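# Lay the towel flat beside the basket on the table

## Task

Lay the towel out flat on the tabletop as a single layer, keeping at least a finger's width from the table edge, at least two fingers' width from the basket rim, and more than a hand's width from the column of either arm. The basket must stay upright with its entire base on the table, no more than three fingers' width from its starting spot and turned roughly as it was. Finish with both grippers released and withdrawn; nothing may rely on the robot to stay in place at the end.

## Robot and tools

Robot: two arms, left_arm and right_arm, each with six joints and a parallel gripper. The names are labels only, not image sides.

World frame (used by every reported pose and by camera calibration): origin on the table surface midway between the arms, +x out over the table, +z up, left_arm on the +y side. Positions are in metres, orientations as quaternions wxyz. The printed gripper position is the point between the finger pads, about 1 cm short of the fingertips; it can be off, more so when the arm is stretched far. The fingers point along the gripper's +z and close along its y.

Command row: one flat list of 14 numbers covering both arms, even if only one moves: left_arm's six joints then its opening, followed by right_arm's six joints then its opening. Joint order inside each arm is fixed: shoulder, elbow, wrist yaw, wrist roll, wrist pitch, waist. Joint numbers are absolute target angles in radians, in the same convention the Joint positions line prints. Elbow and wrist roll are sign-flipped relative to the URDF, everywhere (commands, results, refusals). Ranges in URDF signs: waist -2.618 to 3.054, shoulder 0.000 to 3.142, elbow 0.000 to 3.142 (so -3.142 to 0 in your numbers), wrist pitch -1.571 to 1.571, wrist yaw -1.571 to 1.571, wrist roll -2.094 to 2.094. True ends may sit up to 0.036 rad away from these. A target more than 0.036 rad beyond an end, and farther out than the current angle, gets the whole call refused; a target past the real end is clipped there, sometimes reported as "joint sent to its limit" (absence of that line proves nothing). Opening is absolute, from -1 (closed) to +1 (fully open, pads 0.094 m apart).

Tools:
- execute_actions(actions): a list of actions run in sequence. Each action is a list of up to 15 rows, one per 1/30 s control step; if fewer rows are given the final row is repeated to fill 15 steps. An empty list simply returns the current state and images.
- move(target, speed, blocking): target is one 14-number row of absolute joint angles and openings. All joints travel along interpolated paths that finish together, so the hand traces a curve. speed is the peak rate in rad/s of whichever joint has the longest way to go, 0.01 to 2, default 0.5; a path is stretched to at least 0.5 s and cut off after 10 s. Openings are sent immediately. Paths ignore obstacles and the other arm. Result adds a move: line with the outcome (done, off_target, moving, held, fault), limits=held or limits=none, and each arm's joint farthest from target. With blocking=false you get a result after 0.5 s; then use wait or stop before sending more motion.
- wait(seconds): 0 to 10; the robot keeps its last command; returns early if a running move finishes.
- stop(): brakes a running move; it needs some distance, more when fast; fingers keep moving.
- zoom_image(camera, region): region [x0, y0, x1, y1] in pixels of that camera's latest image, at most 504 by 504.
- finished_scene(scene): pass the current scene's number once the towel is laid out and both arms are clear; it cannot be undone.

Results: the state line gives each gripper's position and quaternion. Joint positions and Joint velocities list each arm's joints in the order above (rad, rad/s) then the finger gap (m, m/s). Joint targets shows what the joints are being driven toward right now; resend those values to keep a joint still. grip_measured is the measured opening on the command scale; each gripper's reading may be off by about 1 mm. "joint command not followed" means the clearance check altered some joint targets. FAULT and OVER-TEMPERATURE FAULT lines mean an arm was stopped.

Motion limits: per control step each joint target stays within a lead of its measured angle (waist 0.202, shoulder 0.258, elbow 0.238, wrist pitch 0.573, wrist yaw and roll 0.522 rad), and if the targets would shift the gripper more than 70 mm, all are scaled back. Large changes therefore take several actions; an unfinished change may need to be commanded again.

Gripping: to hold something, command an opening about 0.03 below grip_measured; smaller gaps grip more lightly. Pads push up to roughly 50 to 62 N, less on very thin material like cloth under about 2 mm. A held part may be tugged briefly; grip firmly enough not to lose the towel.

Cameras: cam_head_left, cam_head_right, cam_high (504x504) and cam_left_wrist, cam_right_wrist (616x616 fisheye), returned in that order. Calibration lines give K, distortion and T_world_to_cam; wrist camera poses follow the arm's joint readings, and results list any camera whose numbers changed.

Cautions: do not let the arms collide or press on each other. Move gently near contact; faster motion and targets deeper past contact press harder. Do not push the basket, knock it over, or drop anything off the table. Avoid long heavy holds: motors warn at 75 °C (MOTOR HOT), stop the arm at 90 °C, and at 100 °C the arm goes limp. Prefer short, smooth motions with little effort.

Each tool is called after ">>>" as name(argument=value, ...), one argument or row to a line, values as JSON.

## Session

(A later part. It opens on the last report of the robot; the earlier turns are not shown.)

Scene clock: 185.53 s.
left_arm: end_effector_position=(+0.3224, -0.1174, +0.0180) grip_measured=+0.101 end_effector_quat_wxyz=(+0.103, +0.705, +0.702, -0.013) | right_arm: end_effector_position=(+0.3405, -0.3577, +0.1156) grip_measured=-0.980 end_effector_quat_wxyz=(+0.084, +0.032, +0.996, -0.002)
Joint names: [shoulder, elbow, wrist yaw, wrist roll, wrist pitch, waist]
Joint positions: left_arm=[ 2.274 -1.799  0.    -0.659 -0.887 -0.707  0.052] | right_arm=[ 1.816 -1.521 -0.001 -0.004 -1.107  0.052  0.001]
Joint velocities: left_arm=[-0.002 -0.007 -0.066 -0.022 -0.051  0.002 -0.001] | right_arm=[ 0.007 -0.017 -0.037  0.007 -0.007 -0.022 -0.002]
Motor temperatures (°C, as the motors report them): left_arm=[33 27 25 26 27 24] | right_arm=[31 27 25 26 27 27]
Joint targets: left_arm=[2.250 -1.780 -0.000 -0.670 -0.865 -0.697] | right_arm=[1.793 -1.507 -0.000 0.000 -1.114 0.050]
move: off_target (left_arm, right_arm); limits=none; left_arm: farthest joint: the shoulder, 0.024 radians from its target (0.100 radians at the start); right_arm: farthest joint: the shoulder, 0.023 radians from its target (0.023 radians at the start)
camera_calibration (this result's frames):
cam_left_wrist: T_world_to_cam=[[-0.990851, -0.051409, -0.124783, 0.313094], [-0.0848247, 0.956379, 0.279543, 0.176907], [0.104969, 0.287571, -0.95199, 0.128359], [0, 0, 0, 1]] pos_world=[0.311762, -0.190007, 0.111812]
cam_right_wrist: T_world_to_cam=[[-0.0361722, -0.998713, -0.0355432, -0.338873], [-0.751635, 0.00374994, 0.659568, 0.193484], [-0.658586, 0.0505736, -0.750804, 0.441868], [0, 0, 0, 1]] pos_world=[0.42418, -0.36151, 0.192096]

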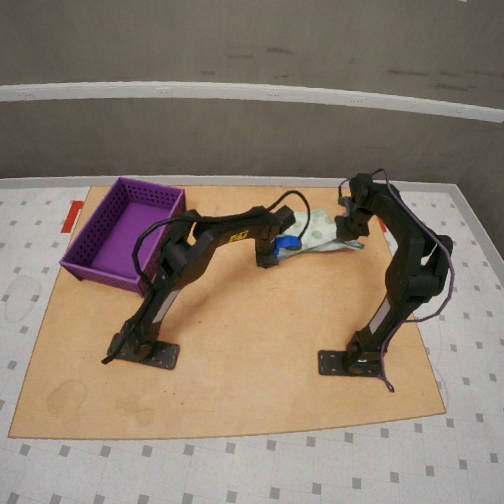

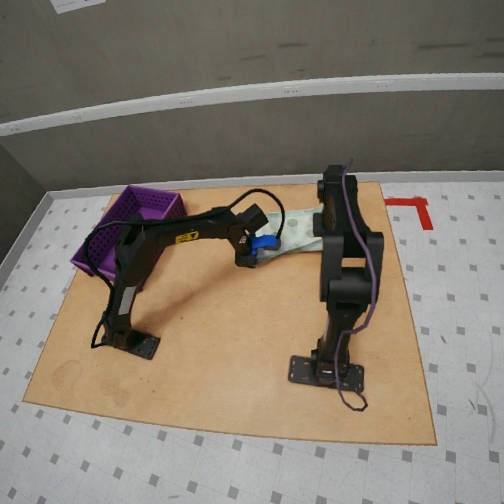

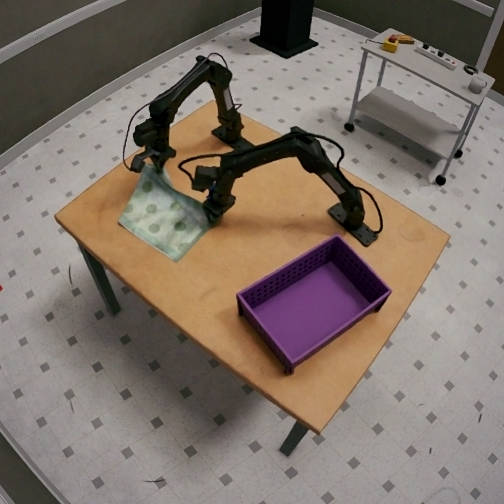

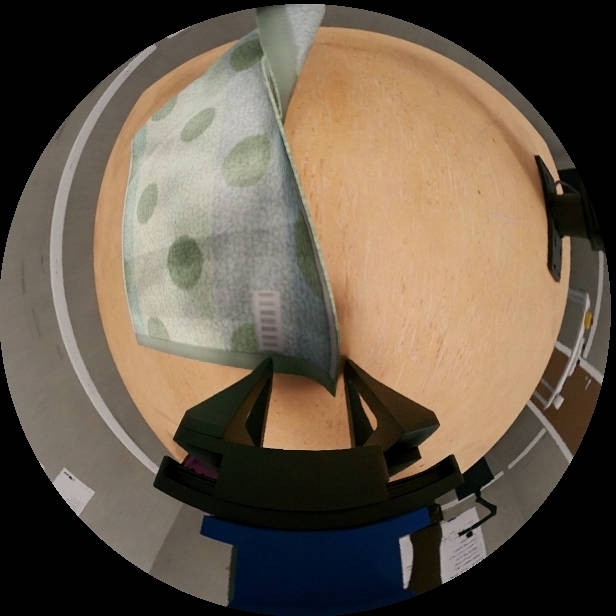

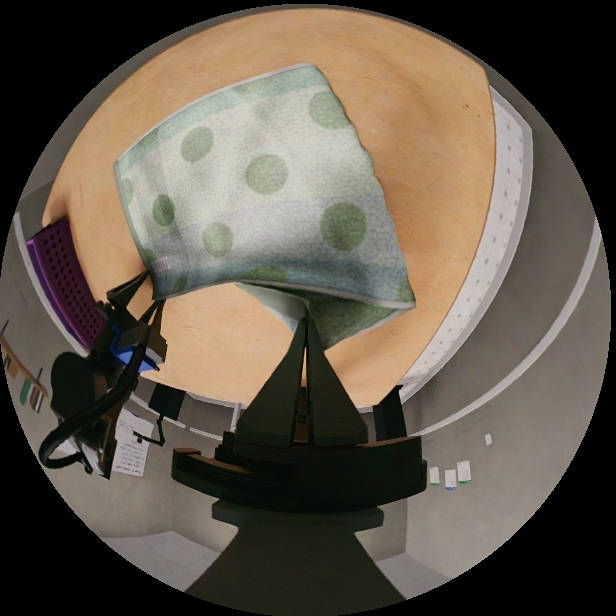

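>>> execute_actions(
  actions=[
    [[2.235,-1.78,0,-0.67,-0.81,-0.70,0.1, 1.793,-1.507,0,0,-1.114,0.05,-1]],
    [[2.25,-1.78,0,-0.67,-0.81,-0.70,0.1, 1.793,-1.507,0,0,-1.114,0.05,-1]],
    [[2.29,-1.78,0,-0.67,-0.81,-0.70,0.1, 1.793,-1.507,0,0,-1.114,0.05,-1]],
    [[2.33,-1.78,0,-0.67,-0.81,-0.70,0.1, 1.793,-1.507,0,0,-1.114,0.05,-1]],
    [[2.35,-1.78,0,-0.67,-0.81,-0.70,0.1, 1.793,-1.507,0,0,-1.114,0.05,-1]],
  ],
)

>>> zoom_image(
  camera="cam_left_wrist",
  region=[180, 230, 430, 480],
)

Scene clock: 192.27 s.
left_arm: end_effector_position=(+0.3281, -0.1250, +0.0170) grip_measured=+0.101 end_effector_quat_wxyz=(+0.122, +0.704, +0.699, -0.016) | right_arm: end_effector_position=(+0.3405, -0.3577, +0.1156) grip_measured=-0.980 end_effector_quat_wxyz=(+0.084, +0.032, +0.996, -0.002)
Joint names: [shoulder, elbow, wrist yaw, wrist roll, wrist pitch, waist]
Joint positions: left_arm=[ 2.277 -1.791  0.001 -0.662 -0.837 -0.707  0.052] | right_arm=[ 1.816 -1.521 -0.001 -0.004 -1.107  0.052  0.001]
Joint velocities: left_arm=[ 0.002 -0.002 -0.007  0.037  0.022  0.007 -0.001] | right_arm=[ 0.002  0.007 -0.022  0.037 -0.037 -0.007  0.   ]
Motor temperatures (°C, as the motors report them): left_arm=[33 27 25 26 27 24] | right_arm=[32 27 25 26 27 27]
Joint targets: left_arm=[2.350 -1.780 -0.000 -0.670 -0.810 -0.700] | right_arm=[1.793 -1.507 0.000 0.000 -1.114 0.050]
camera_calibration (this result's frames):
cam_left_wrist: T_world_to_cam=[[-0.987806, -0.052477, -0.146579, 0.317519], [-0.0879672, 0.964921, 0.247365, 0.187516], [0.128456, 0.257243, -0.957771, 0.117536], [0, 0, 0, 1]] pos_world=[0.315044, -0.19451, 0.112729]
cam_right_wrist: T_world_to_cam=[[-0.0361722, -0.998713, -0.0355432, -0.338873], [-0.751635, 0.00374994, 0.659568, 0.193484], [-0.658586, 0.0505736, -0.750804, 0.441868], [0, 0, 0, 1]] pos_world=[0.42418, -0.36151, 0.192096]

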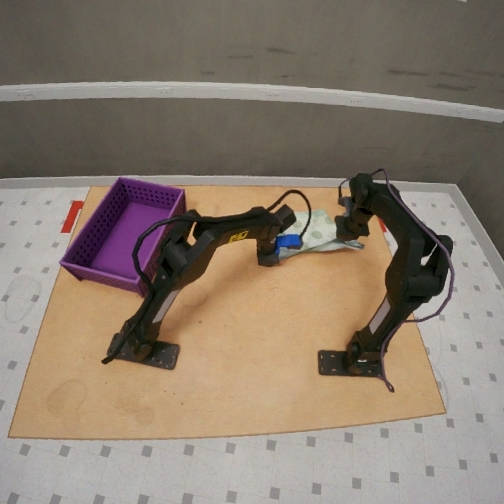

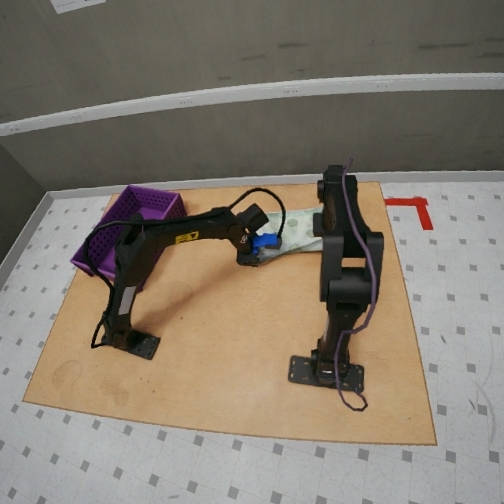

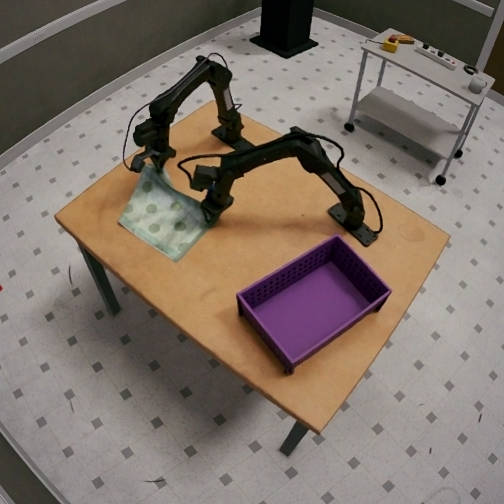

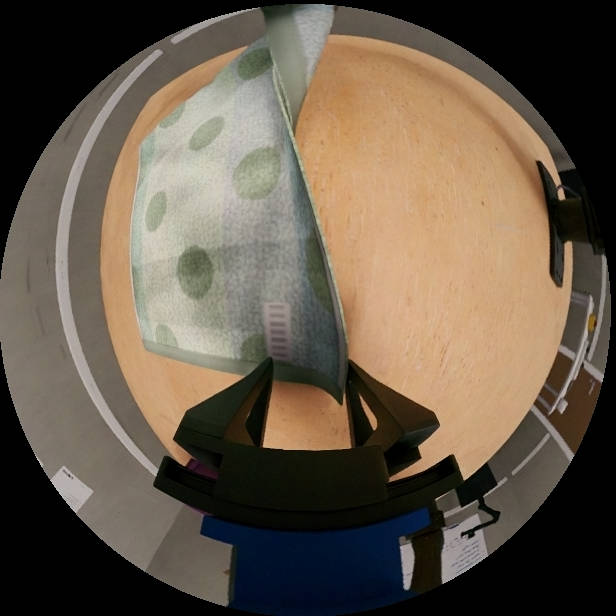

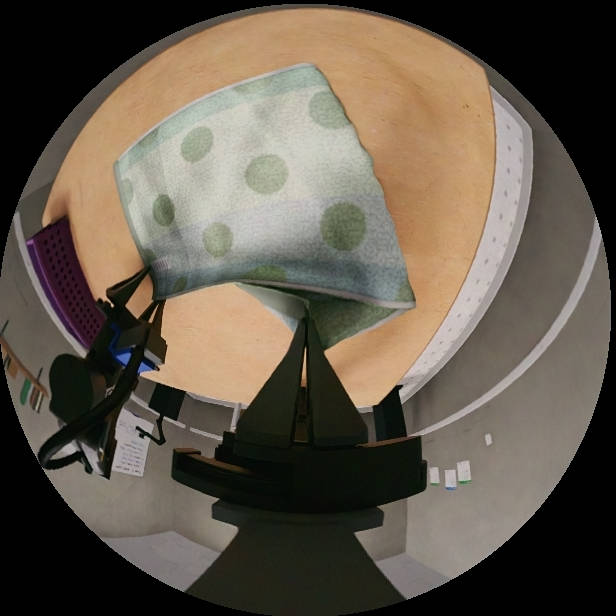

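Region (180, 230, 430, 480) of cam_left_wrist's 616x616 image, scaled by 2.016, with more detail than that image has.

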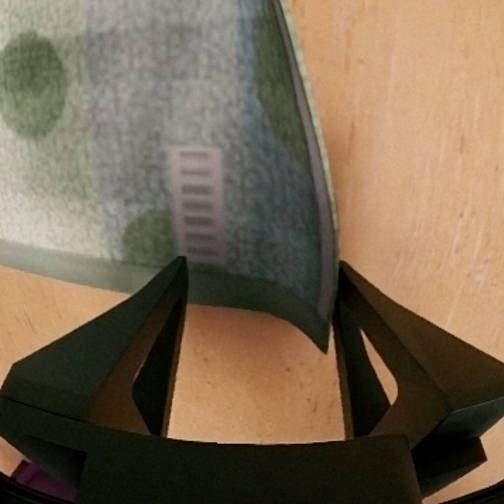

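Good. Close and lift.

>>> execute_actions(
  actions=[
    [[2.35,-1.78,0,-0.67,-0.81,-0.70,-0.2, 1.793,-1.507,0,0,-1.114,0.05,-1]],
    [[2.35,-1.78,0,-0.67,-0.81,-0.70,-0.5, 1.793,-1.507,0,0,-1.114,0.05,-1]],
    [[2.35,-1.78,0,-0.67,-0.81,-0.70,-0.8, 1.793,-1.507,0,0,-1.114,0.05,-1]],
    [[2.35,-1.78,0,-0.67,-0.81,-0.70,-1, 1.793,-1.507,0,0,-1.114,0.05,-1]],
    [[2.30,-1.78,0,-0.67,-0.81,-0.70,-1, 1.793,-1.507,0,0,-1.114,0.05,-1]],
    [[2.24,-1.78,0,-0.67,-0.81,-0.70,-1, 1.793,-1.507,0,0,-1.114,0.05,-1]],
    [[2.18,-1.78,0,-0.67,-0.81,-0.70,-1, 1.793,-1.507,0,0,-1.114,0.05,-1]],
    [[2.14,-1.78,0,-0.67,-0.81,-0.70,-1, 1.793,-1.507,0,0,-1.114,0.05,-1]],
  ],
)

Scene clock: 199.30 s.
left_arm: end_effector_position=(+0.3332, -0.1305, +0.0620) grip_measured=-0.977 end_effector_quat_wxyz=(+0.172, +0.699, +0.694, -0.021) | right_arm: end_effector_position=(+0.3403, -0.3577, +0.1156) grip_measured=-0.980 end_effector_quat_wxyz=(+0.083, +0.032, +0.996, -0.002)
Joint names: [shoulder, elbow, wrist yaw, wrist roll, wrist pitch, waist]
Joint positions: left_arm=[ 2.178 -1.78  -0.003 -0.662 -0.825 -0.707  0.001] | right_arm=[ 1.816 -1.521 -0.001 -0.004 -1.108  0.052  0.001]
Joint velocities: left_arm=[-0.007  0.002  0.037 -0.066 -0.037 -0.042  0.001] | right_arm=[ 0.002 -0.007  0.007  0.007  0.007  0.007 -0.   ]
Motor temperatures (°C, as the motors report them): left_arm=[33 27 25 26 27 24] | right_arm=[32 27 25 26 27 27]
Joint targets: left_arm=[2.140 -1.780 0.000 -0.670 -0.810 -0.700] | right_arm=[1.793 -1.507 0.000 0.000 -1.114 0.050]
camera_calibration (this result's frames):
cam_left_wrist: T_world_to_cam=[[-0.976523, -0.0671146, -0.204693, 0.326804], [-0.102266, 0.980757, 0.166306, 0.194017], [0.189592, 0.183335, -0.964595, 0.131825], [0, 0, 0, 1]] pos_world=[0.31398, -0.192519, 0.161786]
cam_right_wrist: T_world_to_cam=[[-0.0361993, -0.998712, -0.0355623, -0.338858], [-0.751133, 0.00371914, 0.660141, 0.193116], [-0.659158, 0.0506086, -0.7503, 0.44187], [0, 0, 0, 1]] pos_world=[0.424052, -0.361502, 0.192]

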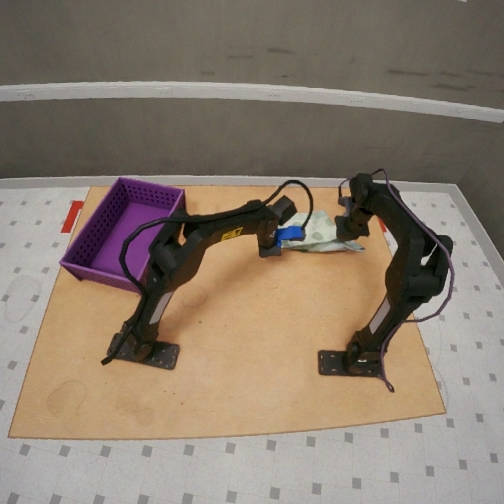

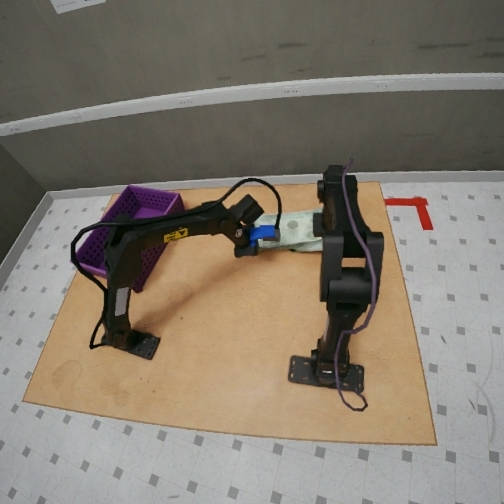

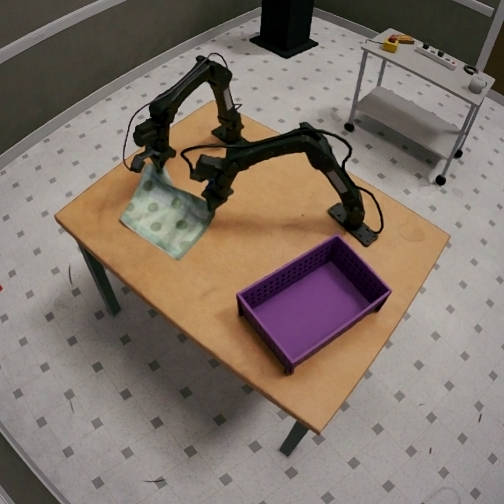

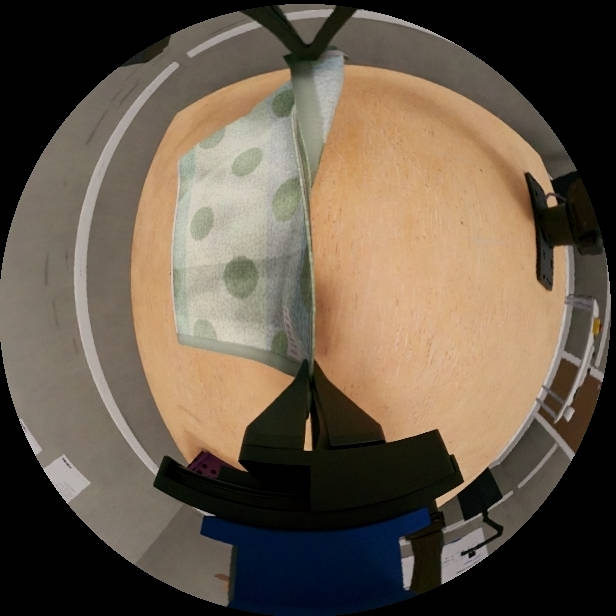

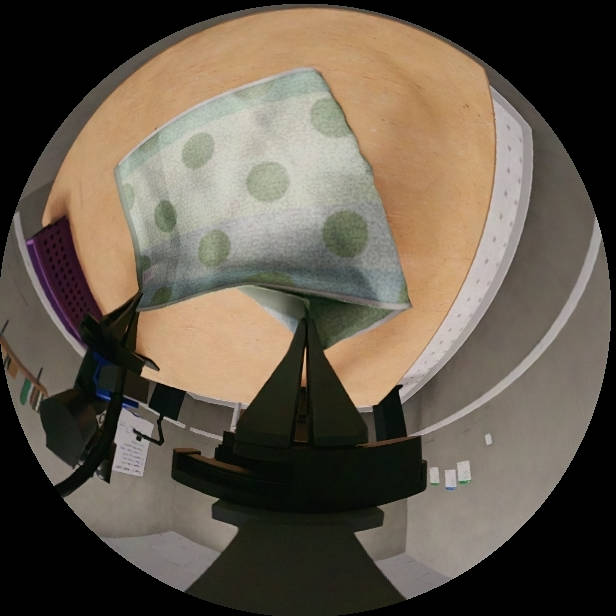

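>>> move(
  target=[1.75,-1.72,0,-0.67,-0.64,-0.40,-1, 1.75,-1.72,0,-1.2,-0.65,-0.166,-1],
  speed=0.35,
)

Scene clock: 221.83 s.
left_arm: end_effector_position=(+0.4398, -0.0303, +0.2537) grip_measured=-0.977 end_effector_quat_wxyz=(+0.408, +0.550, +0.729, +0.005) | right_arm: end_effector_position=(+0.4517, -0.4574, +0.2458) grip_measured=-0.980 end_effector_quat_wxyz=(+0.346, +0.606, +0.690, +0.192)
Joint names: [shoulder, elbow, wrist yaw, wrist roll, wrist pitch, waist]
Joint positions: left_arm=[ 1.792 -1.725  0.009 -0.667 -0.664 -0.414  0.001] | right_arm=[ 1.775 -1.692 -0.032 -1.197 -0.676 -0.144  0.001]
Joint velocities: left_arm=[-0.012  0.032 -0.051 -0.007  0.007  0.022  0.001] | right_arm=[ 0.012  0.002 -0.007  0.066  0.007  0.002 -0.001]
Motor temperatures (°C, as the motors report them): left_arm=[35 27 25 26 28 24] | right_arm=[32 27 25 26 27 27]
Joint targets: left_arm=[1.750 -1.720 -0.000 -0.670 -0.640 -0.400] | right_arm=[1.750 -1.720 -0.000 -1.200 -0.650 -0.166]
move: off_target (left_arm, right_arm); limits=none; left_arm: farthest joint: the shoulder, 0.042 radians from its target (0.428 radians at the start); right_arm: farthest joint: the wrist yaw, 0.032 radians from its target (0.001 radians at the start)
camera_calibration (this result's frames):
cam_left_wrist: T_world_to_cam=[[-0.790949, -0.432528, -0.432804, 0.441959], [-0.354164, 0.900419, -0.252612, 0.28944], [0.498967, -0.0465192, -0.865371, 0.109974], [0, 0, 0, 1]] pos_world=[0.397202, -0.0643417, 0.359566]
cam_right_wrist: T_world_to_cam=[[-0.675322, -0.21978, -0.704015, 0.379492], [-0.598406, 0.721256, 0.348855, 0.526929], [0.431103, 0.656877, -0.618598, 0.370517], [0, 0, 0, 1]] pos_world=[0.411866, -0.54003, 0.312547]

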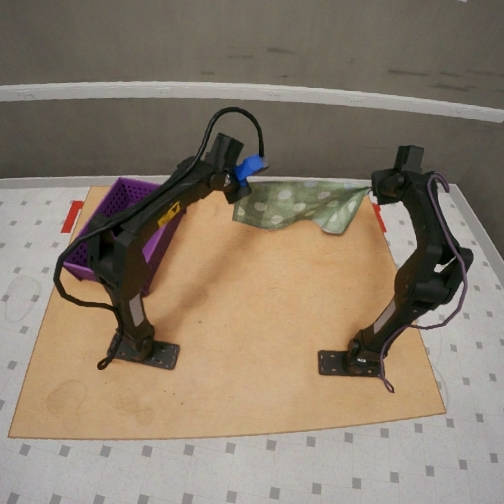

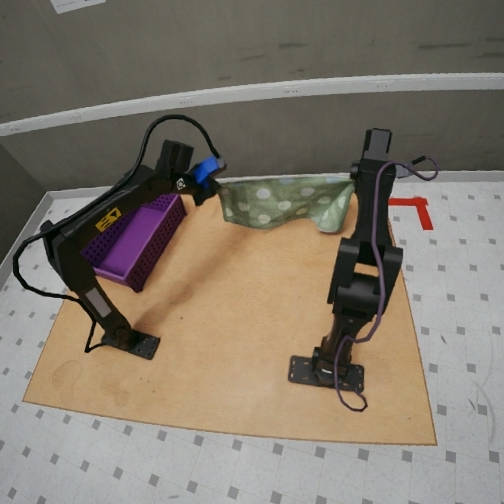

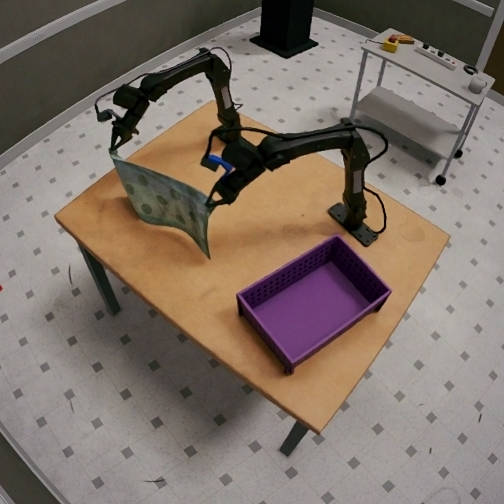

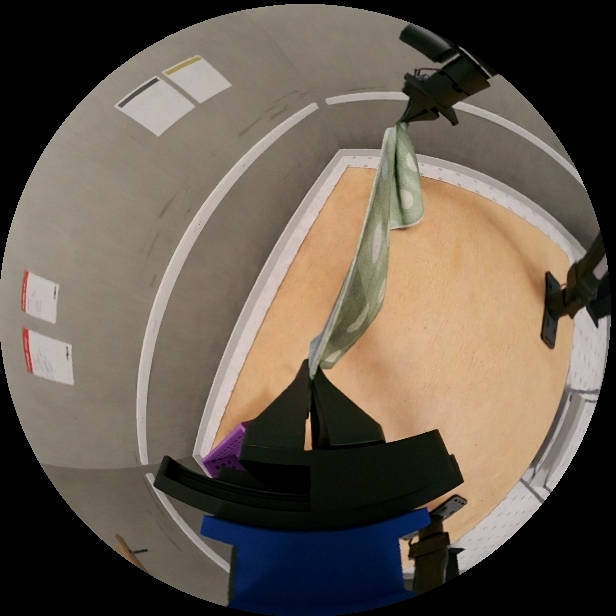

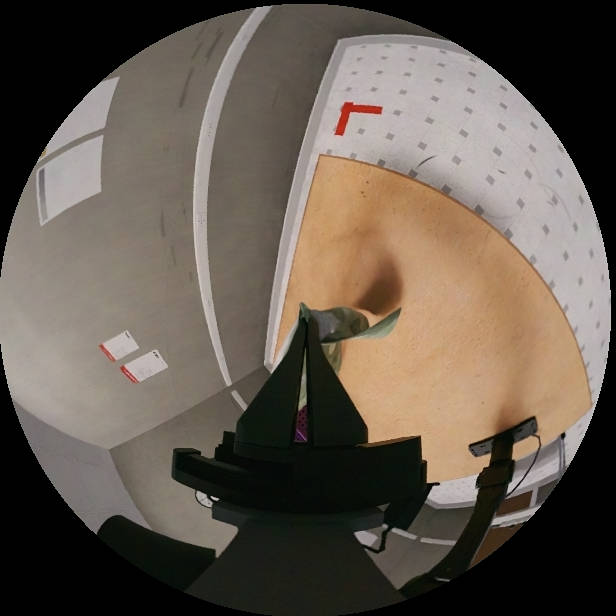

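>>> move(
  target=[1.585,-1.80,0,-0.7,-1.07,-0.65,-1, 1.445,-1.68,0,-1.2,-1.08,-0.27,-1],
  speed=0.4,
)

Scene clock: 233.20 s.
left_arm: end_effector_position=(+0.2979, -0.0479, +0.2810) grip_measured=-0.977 end_effector_quat_wxyz=(+0.322, +0.664, +0.674, -0.030) | right_arm: end_effector_position=(+0.3194, -0.4661, +0.3090) grip_measured=-0.980 end_effector_quat_wxyz=(+0.316, +0.656, +0.667, +0.154)
Joint names: [shoulder, elbow, wrist yaw, wrist roll, wrist pitch, waist]
Joint positions: left_arm=[ 1.618 -1.766  0.008 -0.695 -1.06  -0.649  0.001] | right_arm=[ 1.459 -1.692 -0.03  -1.197 -1.084 -0.255  0.001]
Joint velocities: left_arm=[-0.012  0.002  0.037  0.051  0.007 -0.007 -0.   ] | right_arm=[-0.012  0.002 -0.066  0.037 -0.007  0.012  0.   ]
Motor temperatures (°C, as the motors report them): left_arm=[34 28 25 26 29 24] | right_arm=[32 28 25 26 29 27]
Joint targets: left_arm=[1.585 -1.800 0.000 -0.700 -1.070 -0.650] | right_arm=[1.445 -1.680 -0.000 -1.200 -1.080 -0.270]
move: off_target (left_arm, right_arm); limits=none; left_arm: farthest joint: the elbow, 0.034 radians from its target (0.075 radians at the start); right_arm: farthest joint: the wrist yaw, 0.030 radians from its target (0.032 radians at the start)
camera_calibration (this result's frames):
cam_left_wrist: T_world_to_cam=[[-0.915689, -0.15855, -0.36929, 0.366375], [-0.133505, 0.986713, -0.0925946, 0.155376], [0.379064, -0.0354859, -0.92469, 0.256538], [0, 0, 0, 1]] pos_world=[0.258985, -0.0861195, 0.386904]
cam_right_wrist: T_world_to_cam=[[-0.754614, -0.121067, -0.644904, 0.385761], [-0.480476, 0.771301, 0.417418, 0.396487], [0.446879, 0.62485, -0.640204, 0.459014], [0, 0, 0, 1]] pos_world=[0.276479, -0.545923, 0.377141]

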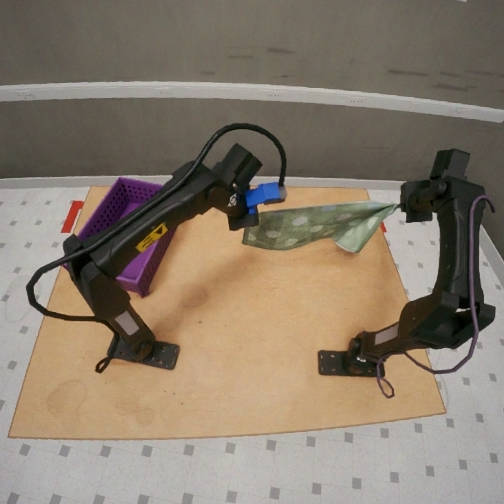

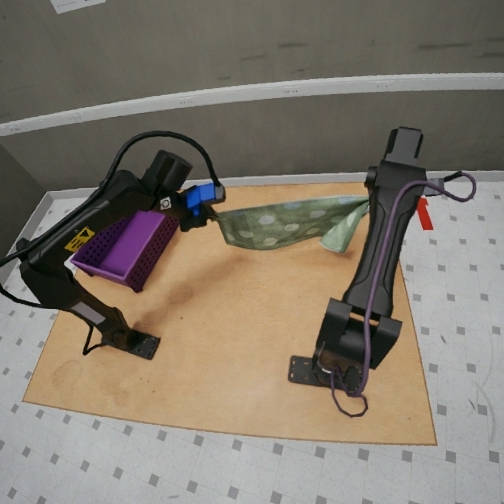

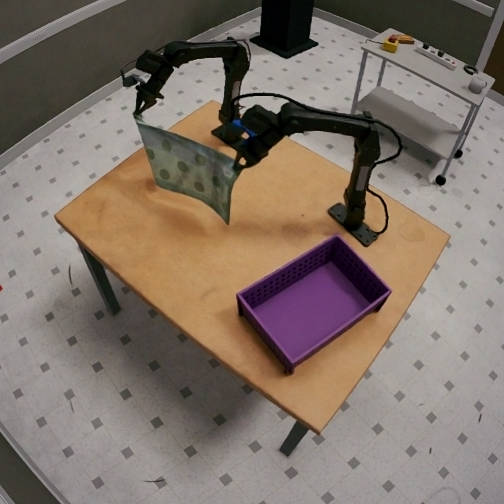

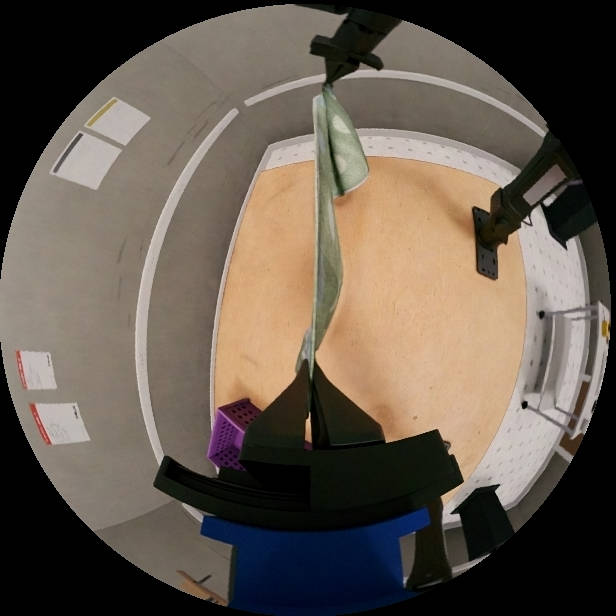

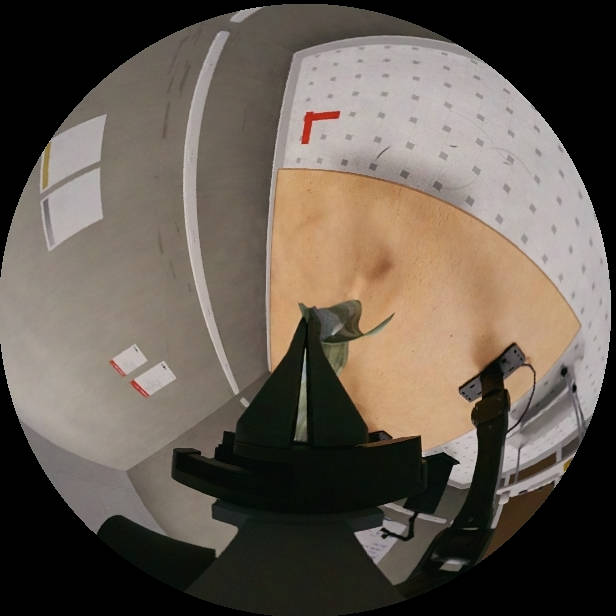

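>>> move(
  target=[2.0,-1.84,0,-0.75,-0.77,-0.45,-1, 1.95,-1.73,0,-1.2,-0.74,-0.175,-1],
  speed=0.35,
)

Scene clock: 244.97 s.
left_arm: end_effector_position=(+0.4319, -0.0527, +0.1544) grip_measured=-0.977 end_effector_quat_wxyz=(+0.279, +0.623, +0.730, +0.007) | right_arm: end_effector_position=(+0.4458, -0.4746, +0.1505) grip_measured=-0.980 end_effector_quat_wxyz=(+0.242, +0.649, +0.709, +0.133)
Joint names: [shoulder, elbow, wrist yaw, wrist roll, wrist pitch, waist]
Joint positions: left_arm=[ 2.013 -1.801  0.008 -0.744 -0.792 -0.458  0.001] | right_arm=[ 1.95  -1.699 -0.03  -1.197 -0.761 -0.18   0.001]
Joint velocities: left_arm=[-0.002  0.002 -0.066 -0.007 -0.007  0.012  0.001] | right_arm=[-0.002  0.007  0.037 -0.095 -0.066  0.007 -0.001]
Motor temperatures (°C, as the motors report them): left_arm=[33 28 25 26 29 24] | right_arm=[31 28 25 26 29 27]
Joint targets: left_arm=[2.000 -1.840 -0.000 -0.750 -0.770 -0.450] | right_arm=[1.950 -1.730 -0.000 -1.200 -0.740 -0.175]
move: off_target (left_arm, right_arm); limits=none; left_arm: farthest joint: the elbow, 0.039 radians from its target (0.074 radians at the start); right_arm: farthest joint: the elbow, 0.031 radians from its target (0.038 radians at the start)
camera_calibration (this result's frames):
cam_left_wrist: T_world_to_cam=[[-0.900208, -0.265376, -0.345257, 0.425558], [-0.282364, 0.959307, -0.00113049, 0.21491], [0.331507, 0.0964705, -0.938508, 0.118116], [0, 0, 0, 1]] pos_world=[0.404617, -0.104626, 0.258023]
cam_right_wrist: T_world_to_cam=[[-0.833777, -0.149815, -0.531386, 0.38252], [-0.464292, 0.711067, 0.528031, 0.477479], [0.298744, 0.686979, -0.662429, 0.405293], [0, 0, 0, 1]] pos_world=[0.419547, -0.56064, 0.21962]

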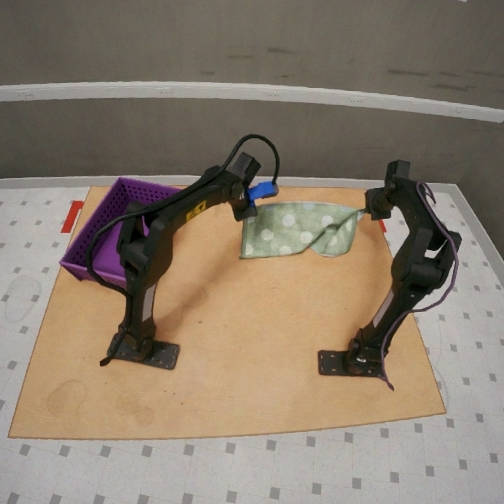

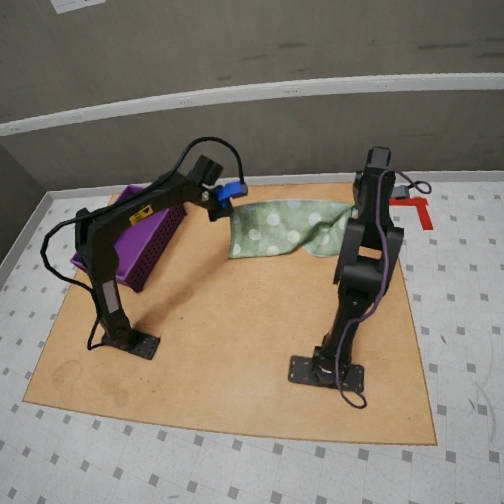

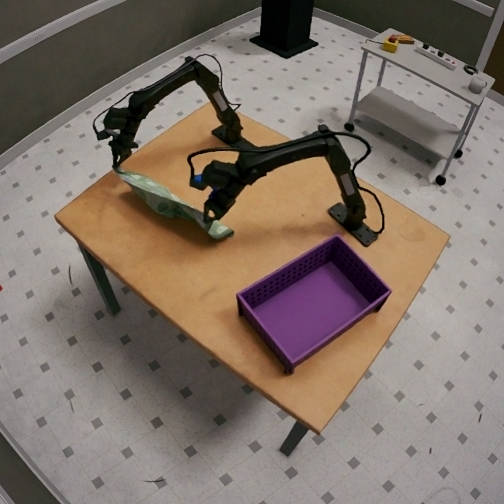

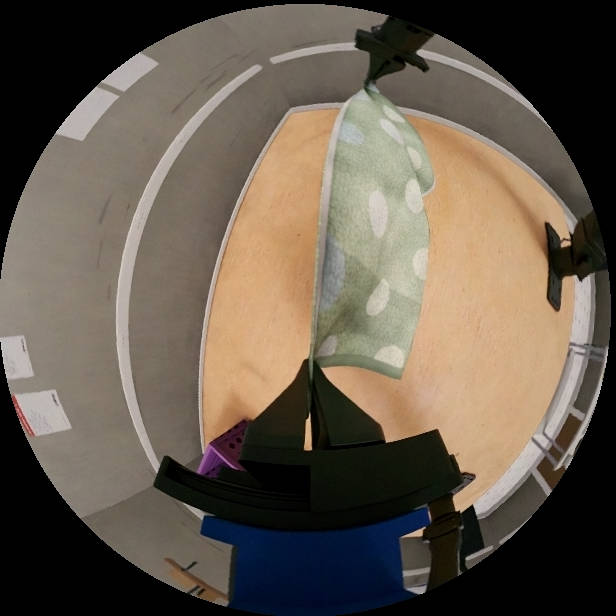

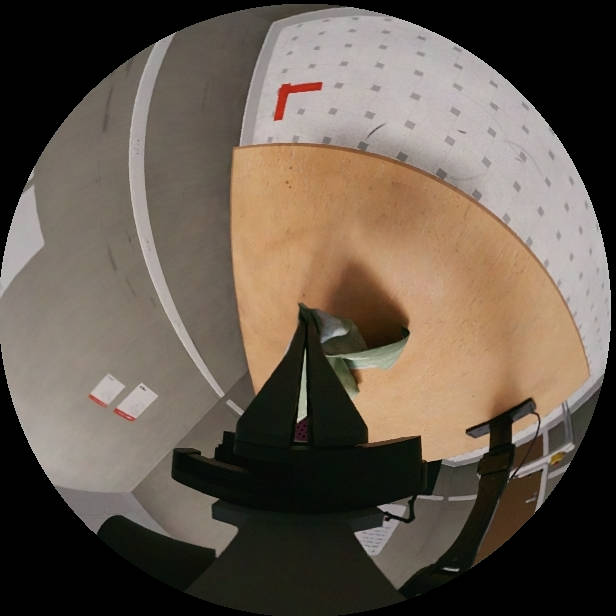

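>>> move(
  target=[2.40,-1.98,0,-0.8,-0.41,-0.332,-1, 2.41,-1.975,0,-1.25,-0.41,-0.119,-1],
  speed=0.3,
)

>>> zoom_image(
  camera="cam_high",
  region=[60, 120, 320, 330],
)

Scene clock: 249.70 s.
left_arm: end_effector_position=(+0.5490, -0.0537, +0.0402) grip_measured=-0.977 end_effector_quat_wxyz=(+0.323, +0.590, +0.739, +0.036) | right_arm: end_effector_position=(+0.5667, -0.4755, +0.0482) grip_measured=-0.980 end_effector_quat_wxyz=(+0.288, +0.634, +0.697, +0.174)
Joint names: [shoulder, elbow, wrist yaw, wrist roll, wrist pitch, waist]
Joint positions: left_arm=[ 2.414 -1.941  0.008 -0.795 -0.435 -0.342  0.001] | right_arm=[ 2.405 -1.944 -0.028 -1.249 -0.424 -0.124  0.001]
Joint velocities: left_arm=[-0.002  0.002  0.037  0.022 -0.081  0.002  0.   ] | right_arm=[-0.002  0.007 -0.022 -0.022  0.007  0.002  0.001]
Motor temperatures (°C, as the motors report them): left_arm=[33 29 25 26 29 24] | right_arm=[31 28 25 26 29 27]
Joint targets: left_arm=[2.400 -1.980 -0.000 -0.800 -0.410 -0.332] | right_arm=[2.410 -1.975 0.000 -1.250 -0.410 -0.119]
move: off_target (left_arm, right_arm); limits=none; left_arm: farthest joint: the elbow, 0.039 radians from its target (0.179 radians at the start); right_arm: farthest joint: the elbow, 0.031 radians from its target (0.276 radians at the start)
camera_calibration (this result's frames):
cam_left_wrist: T_world_to_cam=[[-0.8407, -0.342149, -0.419712, 0.457512], [-0.350069, 0.934748, -0.0608025, 0.28711], [0.413129, 0.0958117, -0.905618, -0.0739979], [0, 0, 0, 1]] pos_world=[0.515709, -0.104748, 0.142467]
cam_right_wrist: T_world_to_cam=[[-0.757392, -0.162941, -0.632303, 0.384155], [-0.536327, 0.70758, 0.460091, 0.630749], [0.372437, 0.687591, -0.623305, 0.25869], [0, 0, 0, 1]] pos_world=[0.532898, -0.561583, 0.113943]

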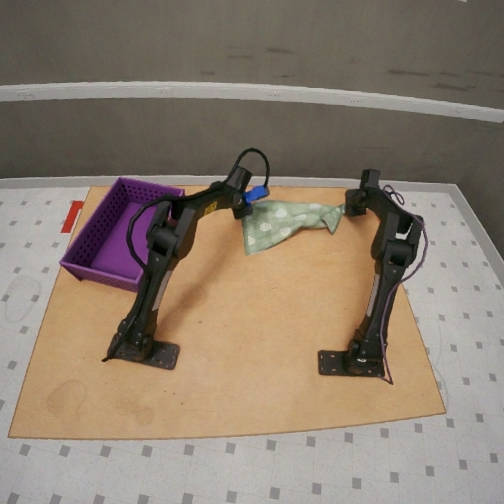

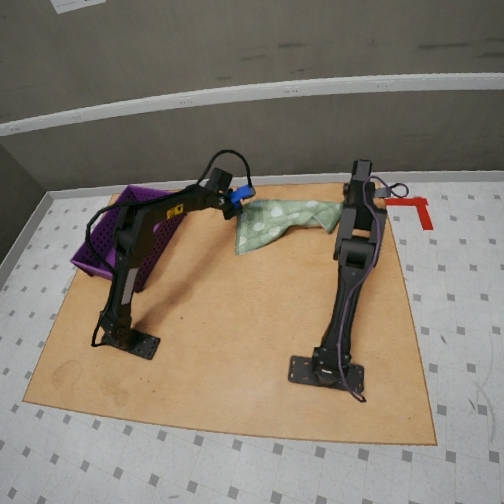

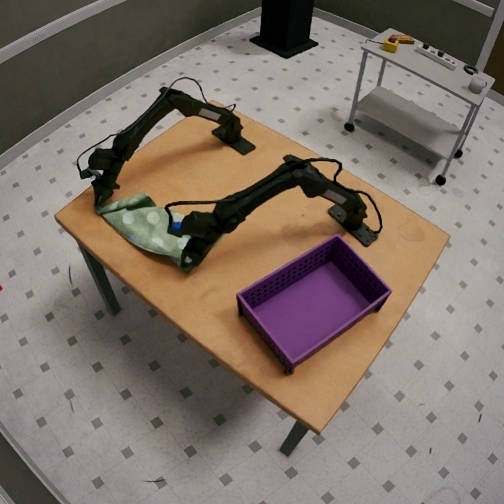

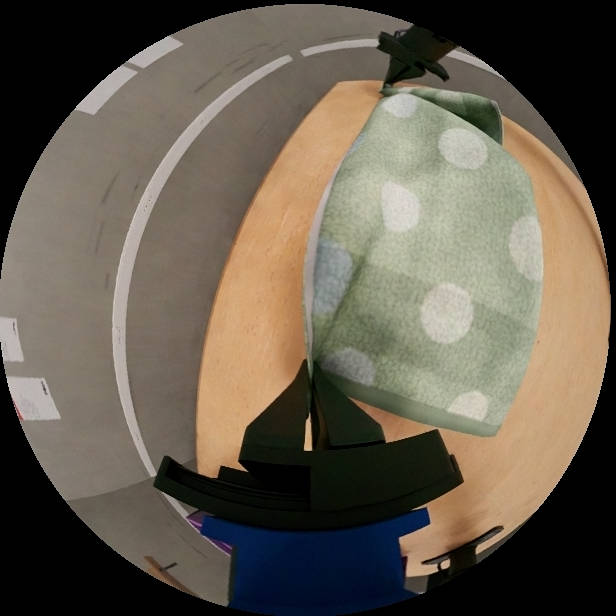

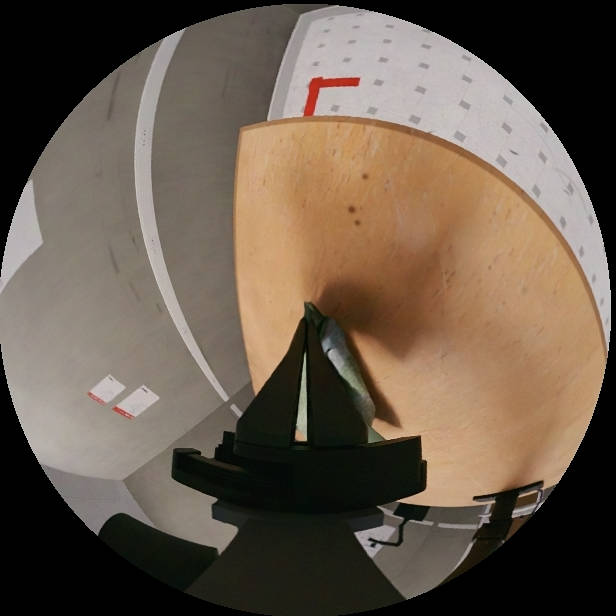

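Region (60, 120, 320, 330) of cam_high's 504x504 image, scaled by 1.938, with more detail than that image has; it fills the top 407 rows of this view, and the rest is white.

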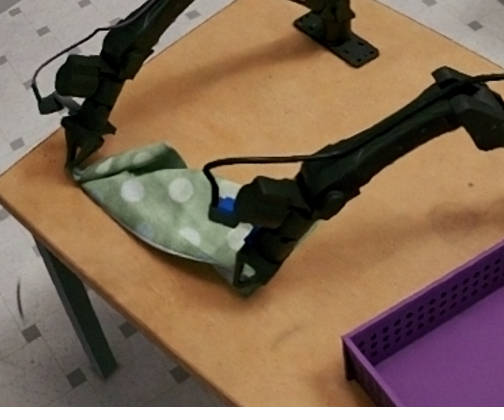

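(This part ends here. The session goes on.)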